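# Flip the front cover, snap it on, leave it on the belt

## Task

Flip the front cover so it faces the correct way, press it onto the base until it snaps in, make sure the assembled unit ends up resting on the conveyor belt, and then open both grippers so nothing is held.

## Robot and tools

Robot: two arms, left_arm and right_arm, each a 6-joint arm with a parallel two-finger gripper. Names are labels, not image sides. The left_arm base sits at (+0.025, +0.348, 0) m and the right_arm base at (-0.012, -0.273, 0) m, both turned only slightly about z.

Frame: one shared scene frame. Origin on the table top midway between the arms, +z up, +x out across the table, left_arm on the +y side. Positions are in metres, orientations are quaternions written w first (qw, qx, qy, qz). Each gripper's fingers point along its own +z axis and close along its own y axis. The reported hand point sits between the finger pads, roughly 1 cm short of the fingertips. Reported positions may be slightly wrong, worse at long reach, and arms tend to stop a centimetre or so low.

Row format (used by execute_actions and move): one flat list of 16 numbers covering both arms, always all 16 even if one arm is idle: left x, y, z, qw, qx, qy, qz, opening, then right x, y, z, qw, qx, qy, qz, opening. x, y, z and the quaternion are an absolute target pose for that gripper's hand point in the scene frame, not an offset. Opening runs from -1 (closed) to +1 (fully open, 0.094 m). To keep an arm still, resend exactly its pose from the last result plus the opening it should keep; to keep an orientation, repeat the same quaternion every row rather than copying a drifted reading.

execute_actions(actions): actions is a list of up to 15 actions; each action is a list of up to 15 rows, one row per 1/30 s step. If fewer than 15 rows are given, the final row is repeated to fill the action. An empty list just returns the current state and images. A target more than 0.6 m from a gripper's current position along any of that gripper's own axes makes that action refused for both arms; a malformed action, or a first action failing that check, rejects the entire call.

Per step, the controller limits each commanded pose to within 70 mm and 16 degrees of the measured pose and favours position over orientation when both cannot be met. So a distant target is approached in pieces; keep sending it.

move(target, speed, blocking): target is one 16-number row as above. Both grippers travel in straight lines and arrive together, over 0.5 to 10 s (cut off at 10 s). speed is the path top speed in m/s, 0.002 to 0.5, default 0.25; rotation is capped at twice that in rad/s. Moves ignore obstacles and the other arm. The opening is applied at the start. Faster moves and targets set deeper past contact press harder, so approach contacts slowly. With blocking=false the call returns after 0.5 s while motion continues; check with wait(0), and use wait or stop before any new move or execute_actions. The result adds a move: line with the ending (done, off_target, moving, held, fault), any limits (paced = target clipped, held = a check blocked steps; the arm may then surge), and each gripper's distance from its target.

wait(seconds): 0 to 10; lets the scene run with the last commands held; returns early if a running move ends. stop(): brakes the current move; needs braking room. zoom_image(camera, region): camera is cam_head_left or cam_head_right (each 504x504); region is [x0, y0, x1, y1] pixels from the top-left, at most 504 by 504. read_manual(section): licence texts only, no motion. finished_scene(scene): ends the current scene by its number; irreversible, so only call it once the unit is assembled on the belt and both grippers are open.

Result lines: left_arm: … | right_arm: … give each gripper pose. Hand target lines show where each arm is now being driven. grip_measured is the finger opening on the command scale; to hold a part, command about 0.03 below it (less for a lighter hold). Step readings list positions at some steps; HELD marks steps where an arm's command was held back. pose unreachable means the clearance check altered or blocked that arm's command. FAULT or OVER-TEMPERATURE FAULT lines mean an arm stopped. MOTOR HOT warns from 75 °C; at 90 °C that arm halts 10 s, at 100 °C it drops. Avoid holding loads for long or pressing steadily.

Joint ranges (rad): waist -2.618 to 3.054, shoulder 0 to 3.142, elbow 0 to 3.142, wrist pitch -1.571 to 1.571, wrist yaw -1.571 to 1.571, wrist roll -2.094 to 2.094. The elbow never fully straightens. A wrist camera mount on each gripper adds bulk near the hand.

Cautions: never let items leave the table; that fails the job. Do not drop, slam or shove the parts. Keep the arms from colliding or pushing on each other. Held parts may occasionally be tugged, and loose items nudged, by outside disturbances, so recheck with the cameras. The simulation keeps running while replies are composed, with the robot holding its last command.

Each tool is called after "Request:" as name(argument=value, ...) on one line, values as JSON.

## Session

Request:
execute_actions(actions=[])

Scene clock: 0.00 s.
left_arm: end_effector_position=(+0.5708, +0.0871, +0.2433) grip_measured=+1.000 end_effector_quat_wxyz=(+0.247, -0.563, +0.735, -0.286) | right_arm: end_effector_position=(+0.2415, +0.0037, +0.1136) grip_measured=+1.000 end_effector_quat_wxyz=(-0.133, -0.029, +0.876, +0.462)
Joint positions: left_arm=[-0.427  2.451  2.777 -1.145 -0.211 -1.734  0.094] | right_arm=[ 0.432  1.819  1.189 -0.783 -0.996  0.435  0.094]
Joint velocities: left_arm=[-0.002 -0.007 -0.007 -0.007  0.051 -0.022  0.   ] | right_arm=[ 0.002 -0.022  0.007 -0.007 -0.066 -0.022  0.   ]
Hand target (left_arm): +0.569, +0.089, +0.243; +0.248, -0.563, +0.737, -0.280
Hand target (right_arm): +0.242, +0.005, +0.118; -0.129, -0.035, +0.873, +0.468

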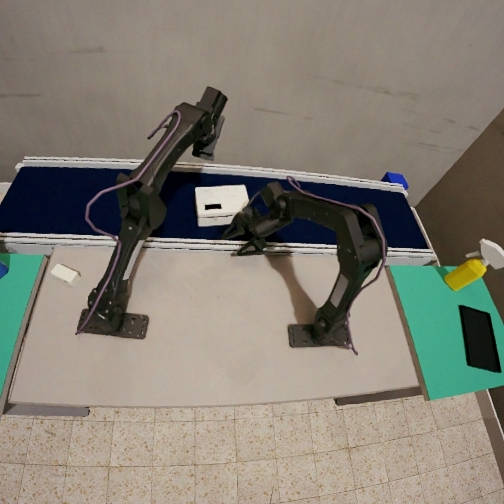

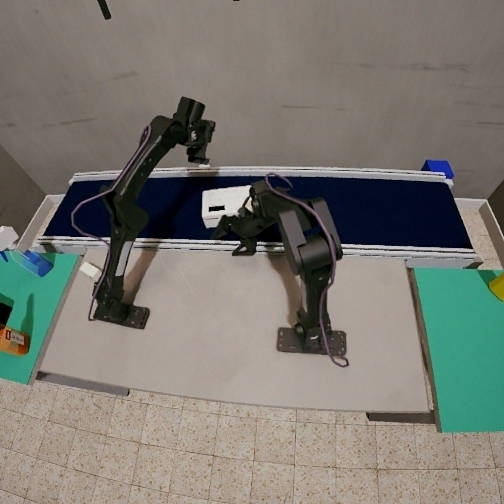

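Request:
move(target=[0.25,0.40,0.25,0,0,1,0,1, 0.2,-0.3,0.25,0,0,1,0,1])

Request:
zoom_image(camera="cam_head_left", region=[150, 150, 310, 270])

Request:
zoom_image(camera="cam_head_right", region=[150, 150, 310, 270])

Scene clock: 9.80 s.
left_arm: end_effector_position=(+0.2556, +0.3988, +0.2557) grip_measured=+1.000 end_effector_quat_wxyz=(+0.138, -0.006, +0.990, +0.019) | right_arm: end_effector_position=(+0.2024, -0.2959, +0.2358) grip_measured=+1.000 end_effector_quat_wxyz=(+0.114, +0.004, +0.993, -0.006)
Joint positions: left_arm=[ 0.314  1.291  1.556 -1.558  0.024  0.215  0.094] | right_arm=[-0.107  1.235  1.446 -1.554 -0.014 -0.113  0.094]
Joint velocities: left_arm=[-0.012  0.032 -0.012 -0.007 -0.022 -0.066  0.   ] | right_arm=[ 0.007 -0.002 -0.002 -0.037 -0.007 -0.007  0.   ]
Hand target (left_arm): +0.248, +0.399, +0.254; +0.133, -0.001, +0.991, +0.024
Hand target (right_arm): +0.200, -0.298, +0.248; +0.135, +0.003, +0.991, -0.013
Off the commanded pose (left_arm): 0.008 m, 16 deg; orientation clipped at the last step of the last action.
Off the commanded pose (right_arm): 0.015 m, 13 deg.
joint sent to its limit (left arm) — the command would take joint 4 (wrist pitch) past its lower limit, so that joint was sent only as far as its limit.
joint sent to its limit (right arm) — the command would take joint 4 (wrist pitch) past its lower limit, so that joint was sent only as far as its limit.
move: off_target (left_arm, right_arm); limits=paced

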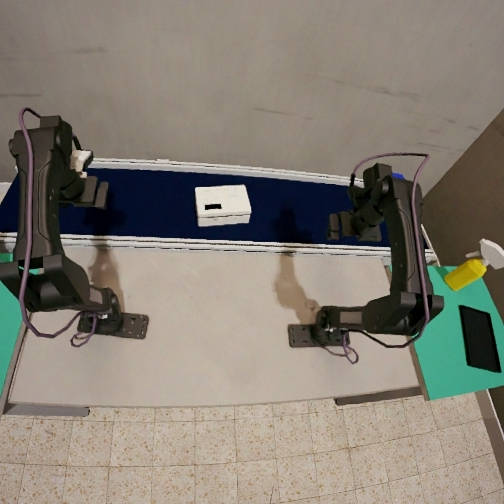

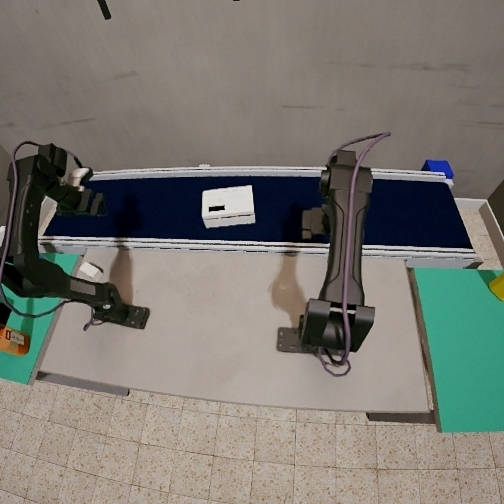

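Region (150, 150, 310, 270) of cam_head_left's 504x504 image, scaled by 3.150, with more detail than that image has; it fills the top 378 rows of this view, and the rest is white.

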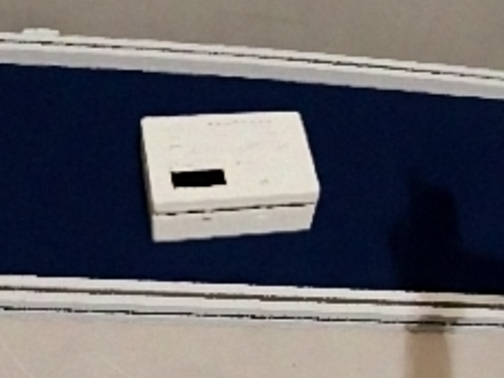

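Region (150, 150, 310, 270) of cam_head_right's 504x504 image, scaled by 3.150, with more detail than that image has; it fills the top 378 rows of this view, and the rest is white.

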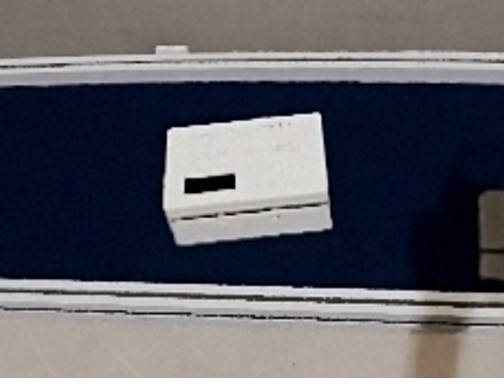

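Request:
zoom_image(camera="cam_head_left", region=[185, 175, 265, 235])

Request:
zoom_image(camera="cam_head_right", region=[190, 175, 270, 235])

Region (185, 175, 265, 235) of cam_head_left's 504x504 image, scaled by 6.300, with more detail than that image has; it fills the top 378 rows of this view, and the rest is white.

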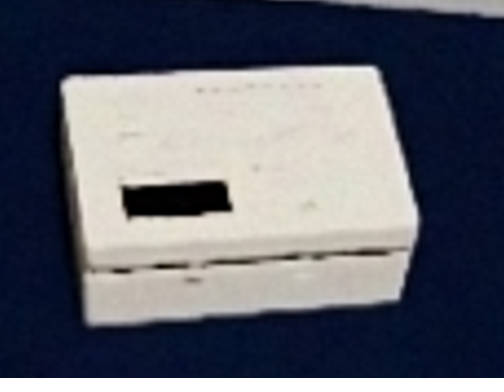

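Region (190, 175, 270, 235) of cam_head_right's 504x504 image, scaled by 6.300, with more detail than that image has; it fills the top 378 rows of this view, and the rest is white.

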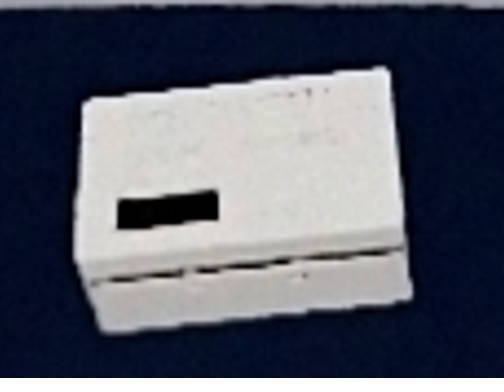

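Request:
move(target=[0.38,0.05,0.17,0,0.707,0.707,0,1, 0.2,-0.3,0.2,0,0,1,0,1])

Request:
zoom_image(camera="cam_head_left", region=[150, 120, 310, 260])

Request:
zoom_image(camera="cam_head_right", region=[150, 120, 310, 260])

Scene clock: 27.73 s.
left_arm: end_effector_position=(+0.3834, +0.0533, +0.1662) grip_measured=+1.000 end_effector_quat_wxyz=(+0.075, +0.699, +0.711, +0.017) | right_arm: end_effector_position=(+0.2047, -0.2980, +0.2090) grip_measured=+1.000 end_effector_quat_wxyz=(+0.053, +0.001, +0.999, -0.004)
Joint positions: left_arm=[-0.617  2.277  2.412 -1.554 -0.022  0.857  0.094] | right_arm=[-0.107  1.317  1.408 -1.555 -0.004 -0.121  0.094]
Joint velocities: left_arm=[-0.007 -0.007  0.012 -0.007 -0.007  0.066  0.   ] | right_arm=[-0.027 -0.012 -0.002 -0.037 -0.037  0.066  0.   ]
Hand target (left_arm): +0.381, +0.050, +0.166; +0.073, +0.706, +0.705, +0.010
Hand target (right_arm): +0.199, -0.300, +0.200; +0.028, +0.001, +1.000, -0.004
Off the commanded pose (left_arm): 0.006 m, 9 deg.
Off the commanded pose (right_arm): 0.010 m, 6 deg.
joint sent to its limit (left arm) — the command would take joint 4 (wrist pitch) past its lower limit, so that joint was sent only as far as its limit.
joint sent to its limit (right arm) — the command would take joint 4 (wrist pitch) past its lower limit, so that joint was sent only as far as its limit.
move: off_target (left_arm, right_arm)

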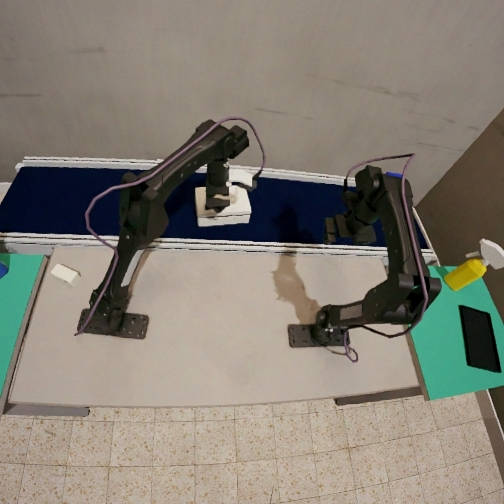

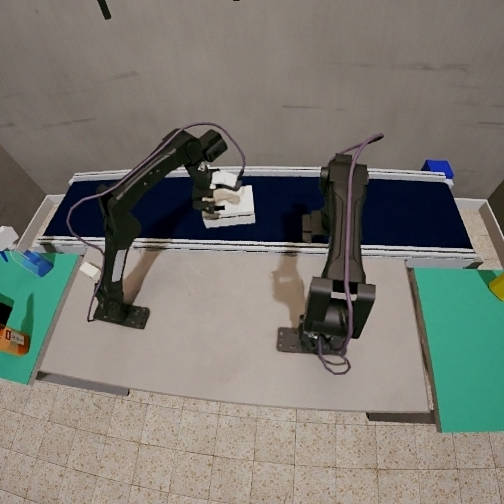

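Region (150, 120, 310, 260) of cam_head_left's 504x504 image, scaled by 3.150, with more detail than that image has; it fills the top 441 rows of this view, and the rest is white.

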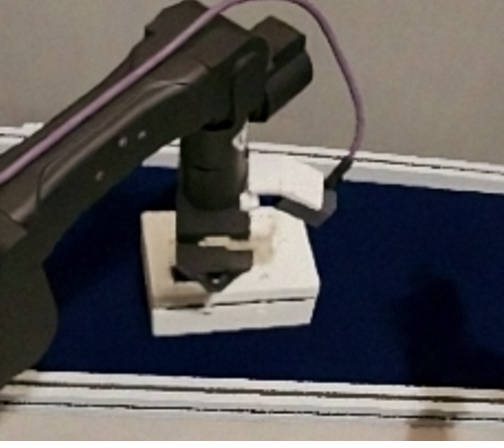

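Region (150, 120, 310, 260) of cam_head_right's 504x504 image, scaled by 3.150, with more detail than that image has; it fills the top 441 rows of this view, and the rest is white.

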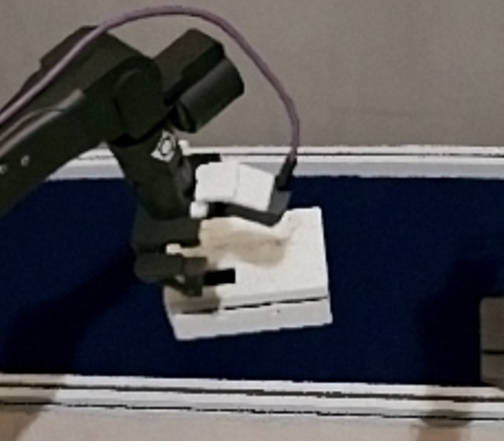

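Request:
move(target=[0.44,0.16,0.10,0,0,1,0,-1, 0.42,-0.10,0.10,0,0,1,0,-1])

Request:
zoom_image(camera="cam_head_left", region=[140, 120, 320, 260])

Request:
zoom_image(camera="cam_head_right", region=[140, 120, 320, 260])

Scene clock: 39.50 s.
left_arm: end_effector_position=(+0.4378, +0.1613, +0.1106) grip_measured=-0.982 end_effector_quat_wxyz=(+0.008, +0.008, +1.000, -0.001) | right_arm: end_effector_position=(+0.4200, -0.1056, +0.0986) grip_measured=-0.979 end_effector_quat_wxyz=(+0.000, -0.001, +1.000, -0.003)
Joint positions: left_arm=[-0.347  2.33   2.285 -1.511 -0.005 -0.413  0.001] | right_arm=[ 0.385  2.419  2.394 -1.548  0.007  0.369  0.001]
Joint velocities: left_arm=[-0.002 -0.007 -0.017 -0.022 -0.066 -0.081 -0.001] | right_arm=[-0.002  0.007  0.002 -0.037  0.007 -0.022 -0.001]
Hand target (left_arm): +0.438, +0.161, +0.100; -0.001, +0.000, +1.000, -0.002
Hand target (right_arm): +0.421, -0.102, +0.099; -0.000, +0.000, +1.000, -0.003
Off the commanded pose (left_arm): 0.011 m, 1 deg.
Off the commanded pose (right_arm): 0.006 m, 0 deg.
move: off_target (left_arm)

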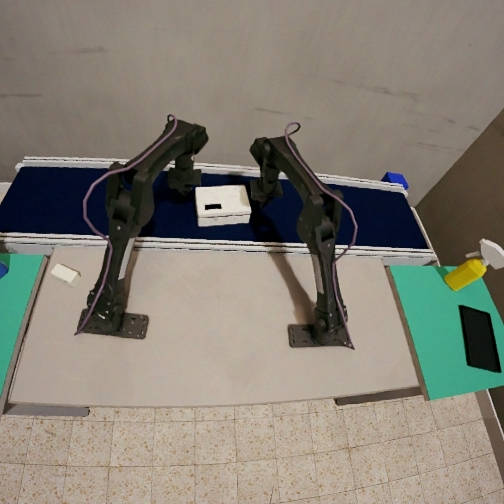

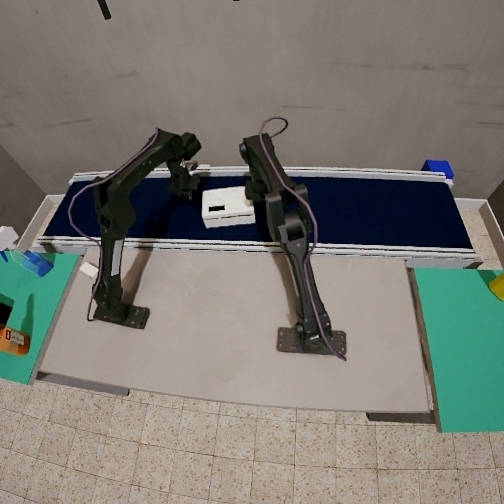

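Region (140, 120, 320, 260) of cam_head_left's 504x504 image, scaled by 2.800, with more detail than that image has.

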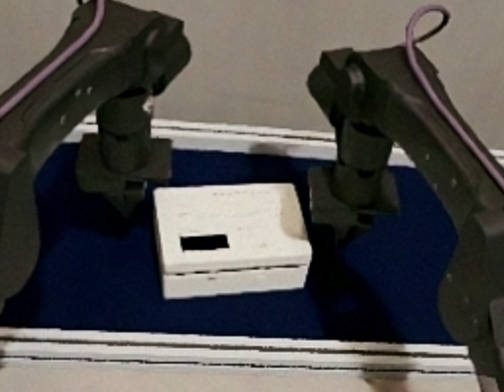

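Region (140, 120, 320, 260) of cam_head_right's 504x504 image, scaled by 2.800, with more detail than that image has.

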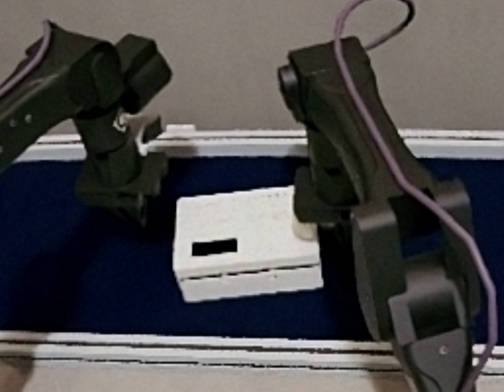

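Request:
move(target=[0.41,0.065,0.115,0,0.656,0.755,0,-1, 0.30,-0.2,0.12,0,0,1,0,-1])

Request:
zoom_image(camera="cam_head_left", region=[170, 160, 270, 240])

Request:
zoom_image(camera="cam_head_right", region=[170, 160, 270, 240])

Scene clock: 53.27 s.
left_arm: end_effector_position=(+0.4116, +0.0677, +0.1171) grip_measured=-0.982 end_effector_quat_wxyz=(+0.034, +0.648, +0.761, +0.005) | right_arm: end_effector_position=(+0.2996, -0.1970, +0.1174) grip_measured=-0.979 end_effector_quat_wxyz=(-0.011, +0.000, +1.000, -0.004)
Joint positions: left_arm=[-0.549  2.423  2.474 -1.553 -0.005  0.78   0.001] | right_arm=[ 0.253  1.781  1.498 -1.31   0.002  0.238  0.001]
Joint velocities: left_arm=[ 0.012  0.017  0.022 -0.066  0.051  0.022 -0.   ] | right_arm=[-0.002  0.002 -0.002  0.022  0.007 -0.037 -0.   ]
Hand target (left_arm): +0.410, +0.065, +0.114; +0.029, +0.655, +0.755, +0.003
Hand target (right_arm): +0.299, -0.199, +0.120; -0.000, +0.000, +1.000, +0.000
Off the commanded pose (left_arm): 0.004 m, 4 deg.
Off the commanded pose (right_arm): 0.004 m, 1 deg.
joint sent to its limit (left arm) — the command would take joint 4 (wrist pitch) past its lower limit, so that joint was sent only as far as its limit.
move: off_target (left_arm)

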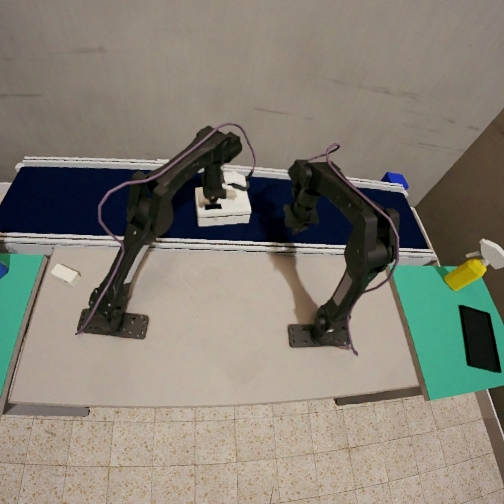

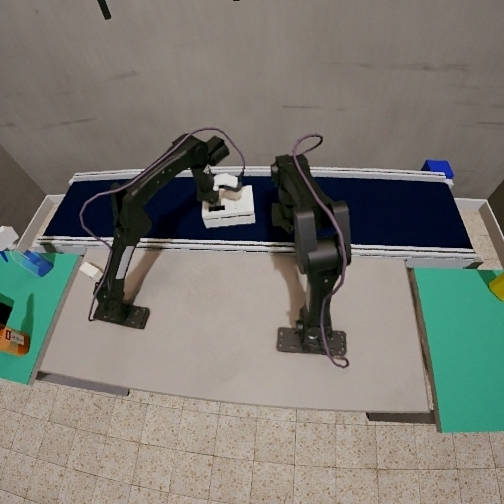

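Region (170, 160, 270, 240) of cam_head_left's 504x504 image, scaled by 5.040, with more detail than that image has; it fills the top 403 rows of this view, and the rest is white.

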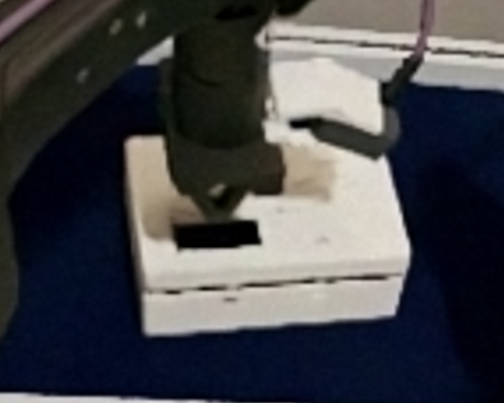

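Region (170, 160, 270, 240) of cam_head_right's 504x504 image, scaled by 5.040, with more detail than that image has; it fills the top 403 rows of this view, and the rest is white.

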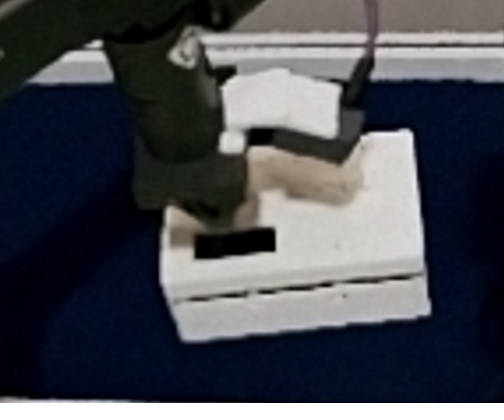

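Descending slowly to find the surface.

Request:
move(target=[0.41,0.068,0.085,0,0.656,0.755,0,-1, 0.30,-0.2,0.12,0,0,1,0,-1], speed=0.02)

Request:
zoom_image(camera="cam_head_left", region=[170, 160, 270, 240])

Request:
zoom_image(camera="cam_head_right", region=[170, 160, 270, 240])

Scene clock: 60.80 s.
left_arm: end_effector_position=(+0.4113, +0.0679, +0.0981) grip_measured=-0.982 end_effector_quat_wxyz=(+0.013, +0.652, +0.758, +0.004) | right_arm: end_effector_position=(+0.2998, -0.1969, +0.1174) grip_measured=-0.979 end_effector_quat_wxyz=(-0.011, -0.002, +1.000, -0.004)
Joint positions: left_arm=[-0.549  2.464  2.474 -1.553 -0.005  0.789  0.001] | right_arm=[ 0.253  1.781  1.498 -1.309  0.002  0.234  0.001]
Joint velocities: left_arm=[ 0.012 -0.027  0.022  0.022 -0.007  0.007 -0.001] | right_arm=[ 0.007  0.002  0.017 -0.022 -0.007 -0.081 -0.001]
Hand target (left_arm): +0.409, +0.068, +0.085; -0.000, +0.656, +0.755, -0.000
Hand target (right_arm): +0.300, -0.200, +0.120; -0.000, -0.000, +1.000, +0.000
Off the commanded pose (left_arm): 0.013 m, 2 deg.
Off the commanded pose (right_arm): 0.004 m, 1 deg.
move: off_target (left_arm)

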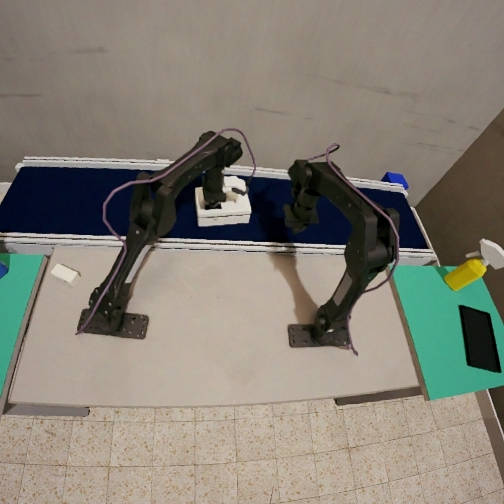

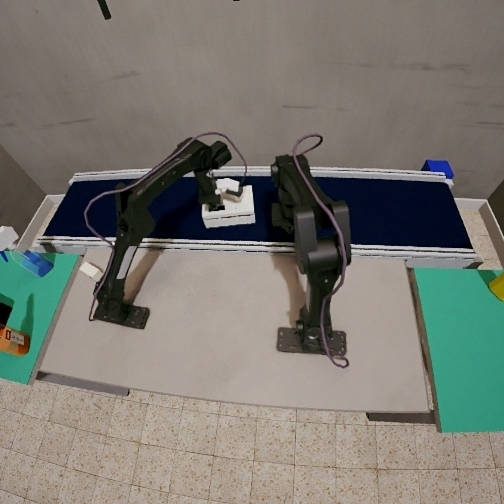

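Region (170, 160, 270, 240) of cam_head_left's 504x504 image, scaled by 5.040, with more detail than that image has; it fills the top 403 rows of this view, and the rest is white.

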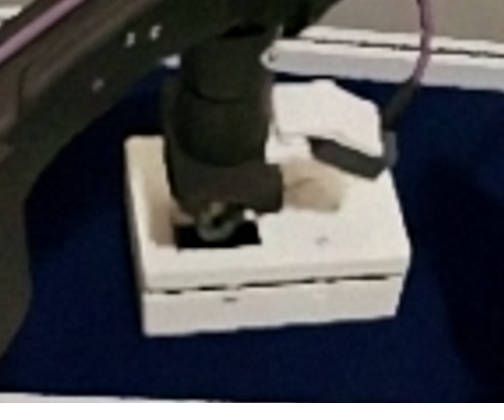

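Region (170, 160, 270, 240) of cam_head_right's 504x504 image, scaled by 5.040, with more detail than that image has; it fills the top 403 rows of this view, and the rest is white.

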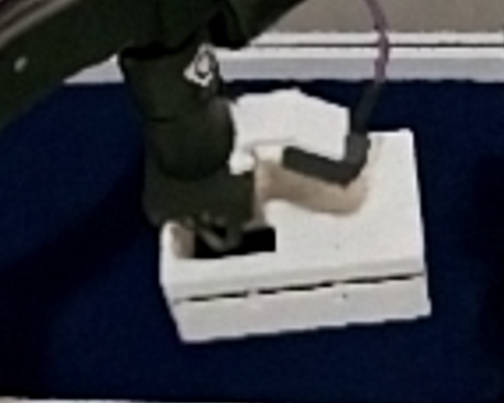

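Request:
move(target=[0.42,0.068,0.065,0,0.656,0.755,0,-1, 0.30,-0.2,0.12,0,0,1,0,-1], speed=0.02)

Request:
zoom_image(camera="cam_head_left", region=[170, 160, 270, 240])

Request:
zoom_image(camera="cam_head_right", region=[170, 160, 270, 240])

Scene clock: 68.80 s.
left_arm: end_effector_position=(+0.4183, +0.0655, +0.0860) grip_measured=-0.982 end_effector_quat_wxyz=(+0.017, +0.655, +0.756, +0.004) | right_arm: end_effector_position=(+0.2998, -0.1969, +0.1174) grip_measured=-0.979 end_effector_quat_wxyz=(-0.011, -0.002, +1.000, -0.004)
Joint positions: left_arm=[-0.545  2.484  2.46  -1.512 -0.005  0.801  0.001] | right_arm=[ 0.253  1.781  1.498 -1.309  0.002  0.233  0.001]
Joint velocities: left_arm=[-0.017  0.012  0.007 -0.022 -0.066  0.022 -0.001] | right_arm=[-0.002  0.002  0.002 -0.022 -0.081 -0.007  0.001]
Hand target (left_arm): +0.419, +0.069, +0.065; -0.000, +0.656, +0.755, -0.000
Hand target (right_arm): +0.300, -0.200, +0.120; -0.000, -0.000, +1.000, -0.000
Off the commanded pose (left_arm): 0.021 m, 2 deg.
Off the commanded pose (right_arm): 0.004 m, 1 deg.
move: off_target (left_arm)

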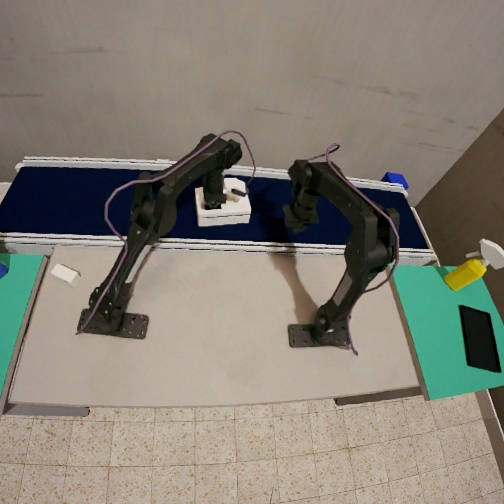

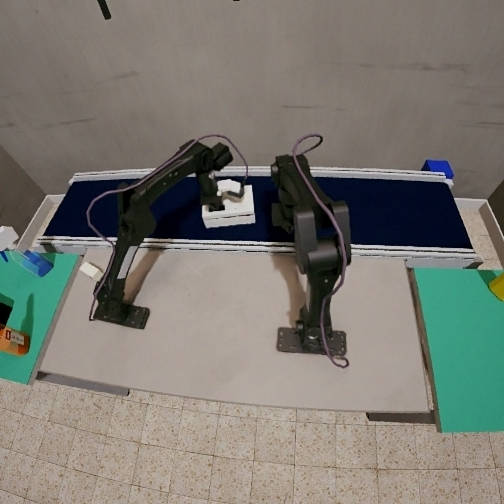

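Region (170, 160, 270, 240) of cam_head_left's 504x504 image, scaled by 5.040, with more detail than that image has; it fills the top 403 rows of this view, and the rest is white.

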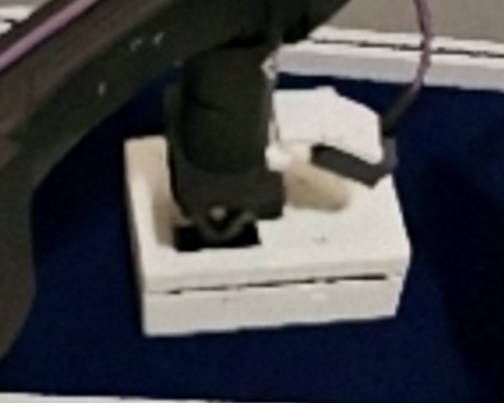

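Region (170, 160, 270, 240) of cam_head_right's 504x504 image, scaled by 5.040, with more detail than that image has; it fills the top 403 rows of this view, and the rest is white.

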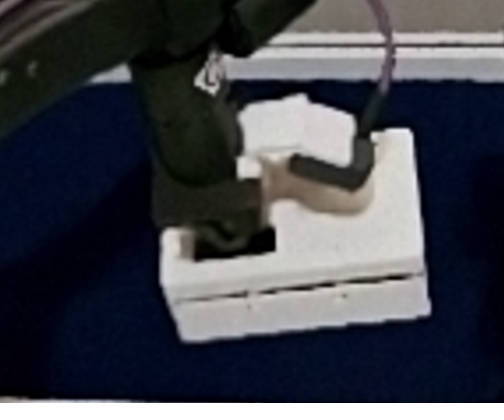

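Request:
move(target=[0.43,0.069,0.10,0,0.656,0.755,0,-1, 0.30,-0.2,0.12,0,0,1,0,-1], speed=0.03)

Request:
move(target=[0.43,0.069,0.066,0,0.656,0.755,0,-1, 0.30,-0.2,0.12,0,0,1,0,-1], speed=0.02)

Request:
zoom_image(camera="cam_head_left", region=[170, 160, 270, 240])

Scene clock: 74.67 s.
left_arm: end_effector_position=(+0.4291, +0.0676, +0.1011) grip_measured=-0.982 end_effector_quat_wxyz=(+0.036, +0.653, +0.757, +0.006) | right_arm: end_effector_position=(+0.2998, -0.1969, +0.1174) grip_measured=-0.979 end_effector_quat_wxyz=(-0.011, -0.002, +1.000, -0.004)
Joint positions: left_arm=[-0.528  2.503  2.556 -1.55  -0.005  0.814  0.001] | right_arm=[ 0.253  1.781  1.498 -1.309  0.002  0.233  0.001]
Joint velocities: left_arm=[-0.012 -0.007 -0.012  0.037  0.007  0.051  0.   ] | right_arm=[-0.007 -0.007  0.017 -0.007  0.022 -0.066 -0.   ]
Hand target (left_arm): +0.430, +0.069, +0.099; +0.032, +0.655, +0.755, +0.003
Hand target (right_arm): +0.300, -0.200, +0.120; -0.000, -0.000, +1.000, -0.000
Off the commanded pose (left_arm): 0.002 m, 4 deg.
Off the commanded pose (right_arm): 0.004 m, 1 deg.
joint sent to its limit (left arm) — the command would take joint 4 (wrist pitch) past its lower limit, so that joint was sent only as far as its limit.
move: off_target (left_arm)

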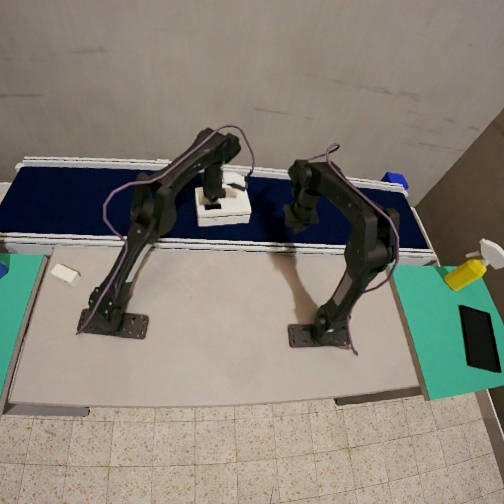

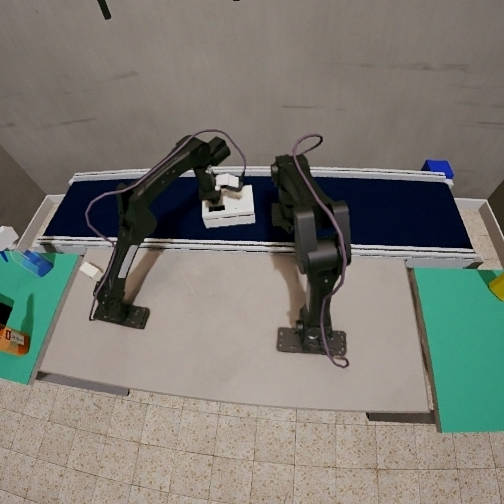

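Scene clock: 76.73 s.
left_arm: end_effector_position=(+0.4283, +0.0680, +0.0842) grip_measured=-0.982 end_effector_quat_wxyz=(+0.019, +0.654, +0.757, +0.004) | right_arm: end_effector_position=(+0.2998, -0.1969, +0.1174) grip_measured=-0.979 end_effector_quat_wxyz=(-0.011, -0.002, +1.000, -0.004)
Joint positions: left_arm=[-0.528  2.539  2.556 -1.55  -0.004  0.814  0.001] | right_arm=[ 0.253  1.781  1.498 -1.309  0.002  0.233  0.001]
Joint velocities: left_arm=[-0.012  0.007  0.012 -0.066  0.007 -0.066  0.001] | right_arm=[ 0.002  0.007 -0.002 -0.051 -0.007 -0.007  0.   ]
Hand target (left_arm): +0.429, +0.070, +0.066; +0.001, +0.656, +0.755, -0.000
Hand target (right_arm): +0.300, -0.200, +0.120; -0.000, -0.000, +1.000, -0.000
Off the commanded pose (left_arm): 0.018 m, 2 deg.
Off the commanded pose (right_arm): 0.004 m, 1 deg.
move: off_target (left_arm)

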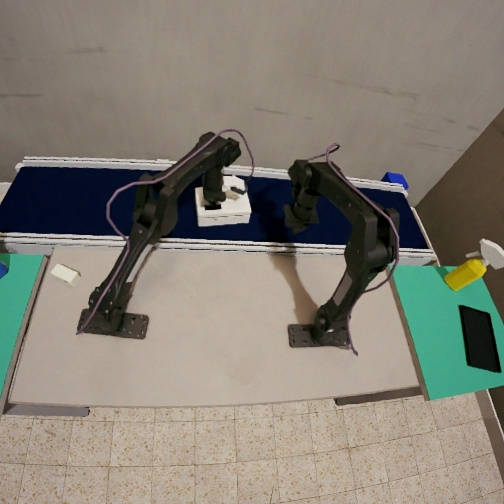

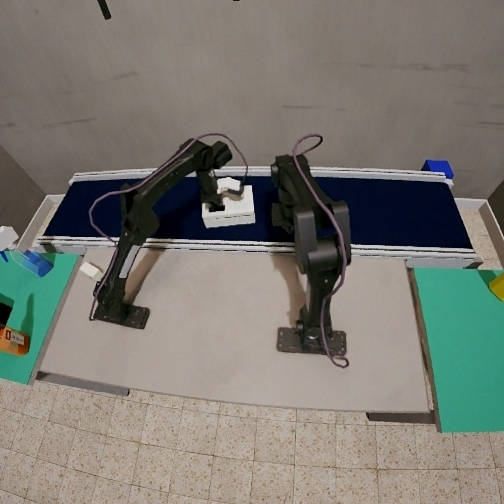

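Region (170, 160, 270, 240) of cam_head_left's 504x504 image, scaled by 5.040, with more detail than that image has; it fills the top 403 rows of this view, and the rest is white.

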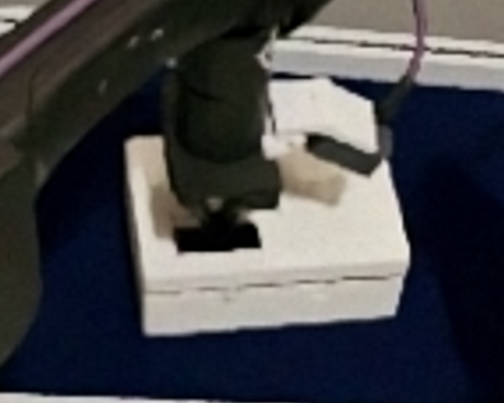

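Request:
move(target=[0.43,0.10,0.13,0,0.656,0.755,0,0.4, 0.40,-0.15,0.13,0.251,-0.697,0.606,0.289,0.4], speed=0.15)

Request:
move(target=[0.442,0.18,0.10,0.289,0.606,0.697,-0.251,0.4, 0.478,-0.11,0.10,0.251,-0.697,0.606,0.289,0.4], speed=0.15)

Request:
zoom_image(camera="cam_head_left", region=[150, 150, 300, 250])

Request:
zoom_image(camera="cam_head_right", region=[150, 150, 300, 250])

Scene clock: 108.13 s.
left_arm: end_effector_position=(+0.4342, +0.0939, +0.1252) grip_measured=+0.398 end_effector_quat_wxyz=(+0.047, +0.654, +0.755, +0.009) | right_arm: end_effector_position=(+0.3982, -0.1503, +0.1280) grip_measured=+0.397 end_effector_quat_wxyz=(-0.243, +0.701, -0.607, -0.283)
Joint positions: left_arm=[-0.477  2.42   2.5   -1.555 -0.003  0.868  0.066] | right_arm=[ 0.015  2.254  2.024 -1.481 -0.755 -1.77   0.066]
Joint velocities: left_arm=[ 0.007 -0.007  0.002  0.022  0.037  0.007  0.001] | right_arm=[-0.007  0.002  0.002 -0.022 -0.051  0.007 -0.   ]
Hand target (left_arm): +0.430, +0.100, +0.130; +0.043, +0.655, +0.754, +0.006
Hand target (right_arm): +0.401, -0.151, +0.130; -0.250, +0.697, -0.606, -0.291
Off the commanded pose (left_arm): 0.009 m, 6 deg.
Off the commanded pose (right_arm): 0.003 m, 1 deg.
joint sent to its limit (left arm) — the command would take joint 4 (wrist pitch) past its lower limit, so that joint was sent only as far as its limit.
move: off_target (left_arm)

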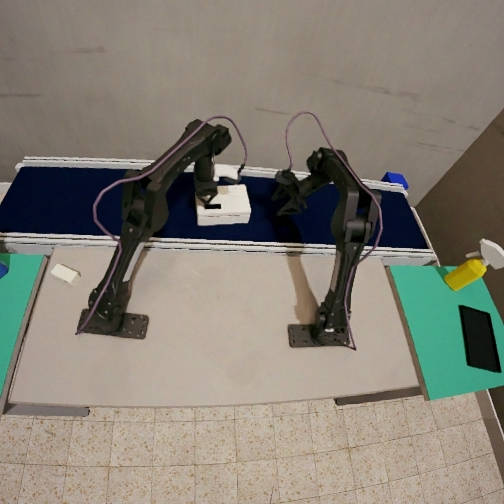

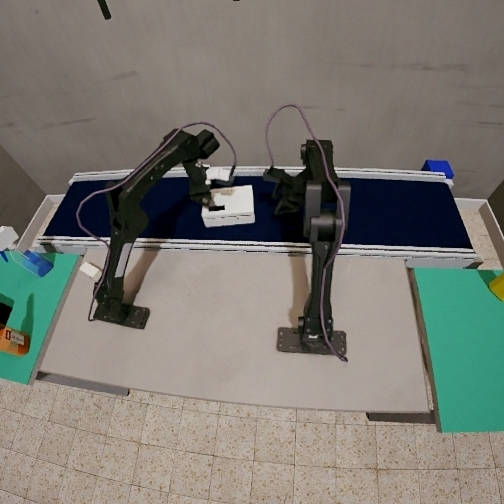

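Scene clock: 111.10 s.
left_arm: end_effector_position=(+0.4448, +0.1826, +0.0955) grip_measured=+0.398 end_effector_quat_wxyz=(+0.282, +0.603, +0.705, -0.243) | right_arm: end_effector_position=(+0.4795, -0.1169, +0.0979) grip_measured=+0.397 end_effector_quat_wxyz=(-0.265, +0.695, -0.614, -0.264)
Joint positions: left_arm=[-0.028  2.05   1.568 -0.847  0.731  1.211  0.066] | right_arm=[ 0.079  2.658  2.639 -1.545 -0.767 -1.627  0.066]
Joint velocities: left_arm=[ 0.002 -0.022 -0.007  0.007  0.022  0.022 -0.   ] | right_arm=[-0.017 -0.022 -0.017  0.022 -0.037  0.007 -0.   ]
Hand target (left_arm): +0.441, +0.181, +0.101; +0.291, +0.605, +0.697, -0.251
Hand target (right_arm): +0.478, -0.111, +0.100; -0.268, +0.691, -0.613, -0.274
Off the commanded pose (left_arm): 0.006 m, 2 deg.
Off the commanded pose (right_arm): 0.007 m, 4 deg.
joint sent to its limit (right arm) — the command would take joint 4 (wrist pitch) past its lower limit, so that joint was sent only as far as its limit.
move: off_target (right_arm)

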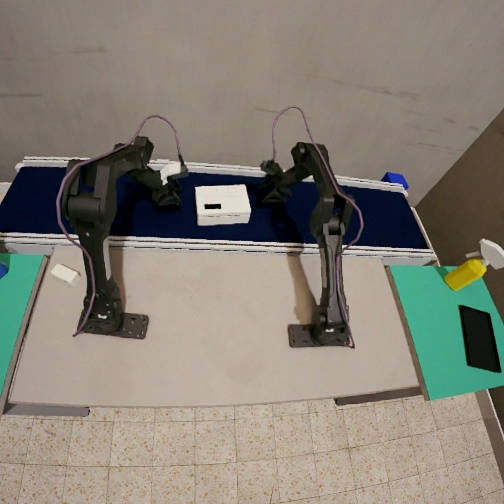

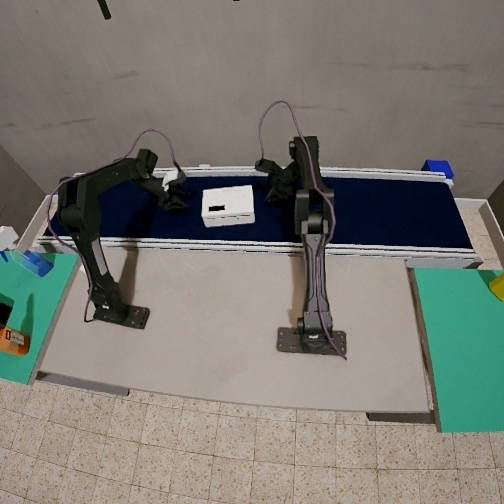

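Region (150, 150, 300, 250) of cam_head_left's 504x504 image, scaled by 3.360, with more detail than that image has.

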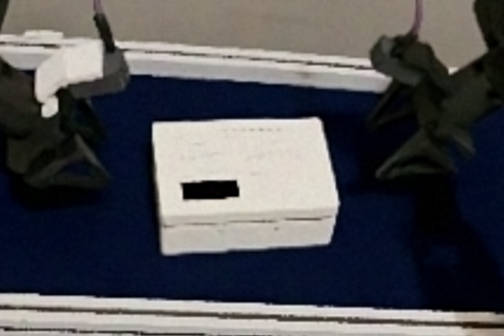

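Region (150, 150, 300, 250) of cam_head_right's 504x504 image, scaled by 3.360, with more detail than that image has.

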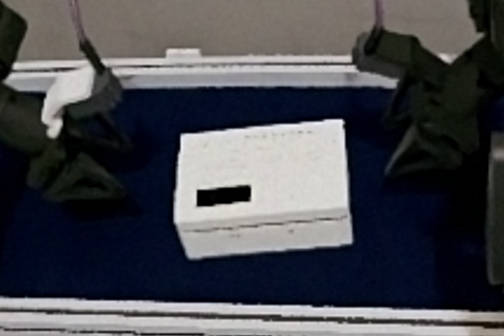

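Request:
move(target=[0.445,0.165,0.05,0.289,0.606,0.697,-0.251,0.4, 0.47,-0.095,0.05,0.251,-0.697,0.606,0.289,0.4], speed=0.08)

Request:
move(target=[0.449,0.13,0.05,0.289,0.606,0.697,-0.251,0.4, 0.466,-0.06,0.05,0.251,-0.697,0.606,0.289,0.4], speed=0.02)

Request:
zoom_image(camera="cam_head_left", region=[150, 150, 300, 250])

Request:
zoom_image(camera="cam_head_right", region=[150, 150, 300, 250])

Scene clock: 124.43 s.
left_arm: end_effector_position=(+0.4500, +0.1689, +0.0583) grip_measured=+0.398 end_effector_quat_wxyz=(+0.297, +0.611, +0.694, -0.238) | right_arm: end_effector_position=(+0.4724, -0.1001, +0.0515) grip_measured=+0.397 end_effector_quat_wxyz=(-0.247, +0.701, -0.608, -0.279)
Joint positions: left_arm=[-0.057  2.097  1.472 -0.649  0.733  1.189  0.066] | right_arm=[ 0.115  2.658  2.454 -1.397 -0.763 -1.627  0.066]
Joint velocities: left_arm=[-0.017 -0.007 -0.002  0.066  0.007 -0.022 -0.   ] | right_arm=[-0.002  0.007  0.012 -0.022  0.007 -0.022 -0.   ]
Hand target (left_arm): +0.444, +0.165, +0.050; +0.289, +0.606, +0.697, -0.251
Hand target (right_arm): +0.469, -0.095, +0.050; -0.250, +0.697, -0.606, -0.289
Off the commanded pose (left_arm): 0.010 m, 2 deg.
Off the commanded pose (right_arm): 0.006 m, 1 deg.
move: done

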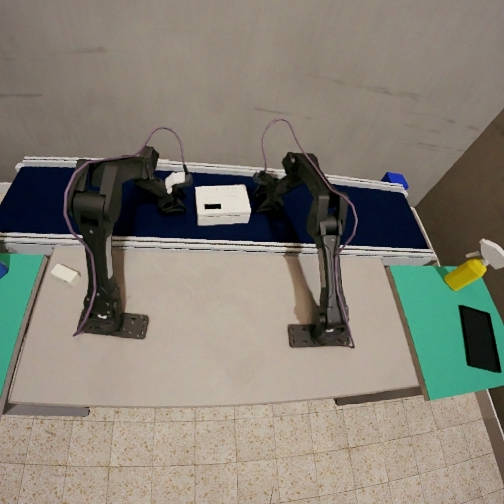

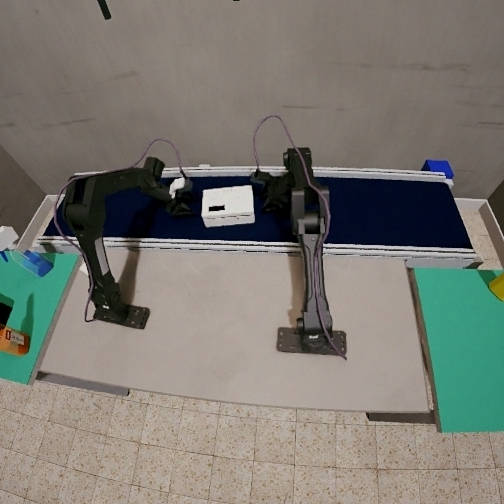

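Scene clock: 126.70 s.
left_arm: end_effector_position=(+0.4473, +0.1371, +0.0536) grip_measured=+0.398 end_effector_quat_wxyz=(+0.291, +0.606, +0.698, -0.247) | right_arm: end_effector_position=(+0.4704, -0.0727, +0.0392) grip_measured=+0.397 end_effector_quat_wxyz=(-0.239, +0.696, -0.616, -0.282)
Joint positions: left_arm=[-0.131  2.114  1.472 -0.587  0.719  1.086  0.066] | right_arm=[ 0.171  2.658  2.409 -1.31  -0.757 -1.533  0.066]
Joint velocities: left_arm=[ 0.017  0.002  0.002  0.022  0.007 -0.095 -0.   ] | right_arm=[-0.017  0.002 -0.061 -0.022 -0.037  0.037 -0.   ]
Hand target (left_arm): +0.449, +0.130, +0.050; +0.289, +0.606, +0.697, -0.251
Hand target (right_arm): +0.466, -0.060, +0.050; -0.250, +0.698, -0.606, -0.290
Off the commanded pose (left_arm): 0.008 m, 1 deg.
Off the commanded pose (right_arm): 0.017 m, 2 deg.
move: off_target (right_arm)

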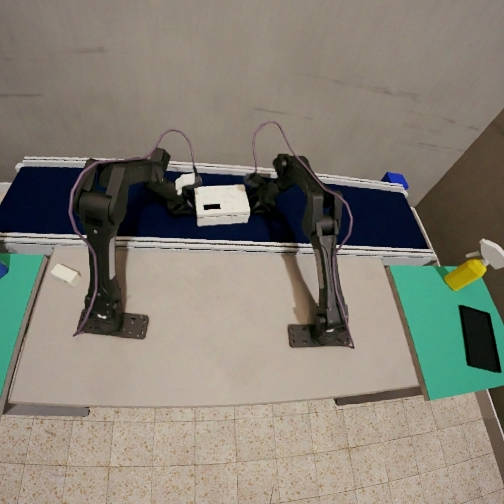

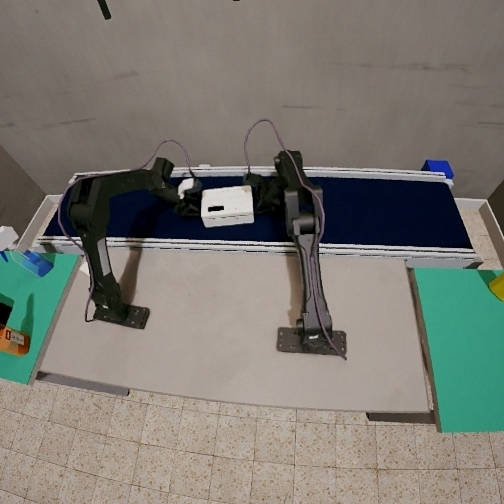

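Region (150, 150, 300, 250) of cam_head_left's 504x504 image, scaled by 3.360, with more detail than that image has.

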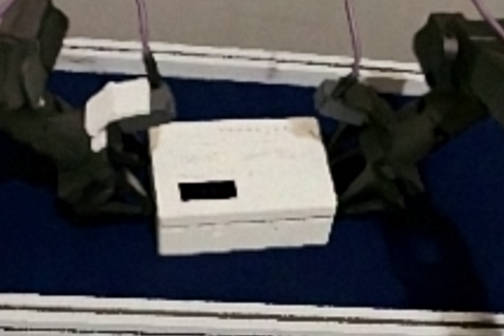

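Region (150, 150, 300, 250) of cam_head_right's 504x504 image, scaled by 3.360, with more detail than that image has.

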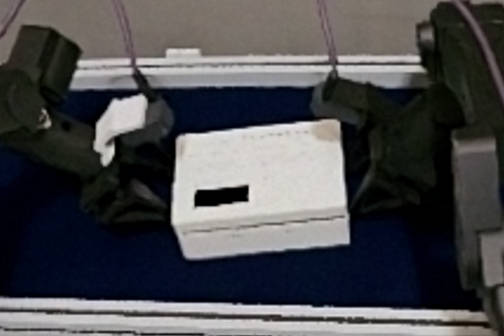

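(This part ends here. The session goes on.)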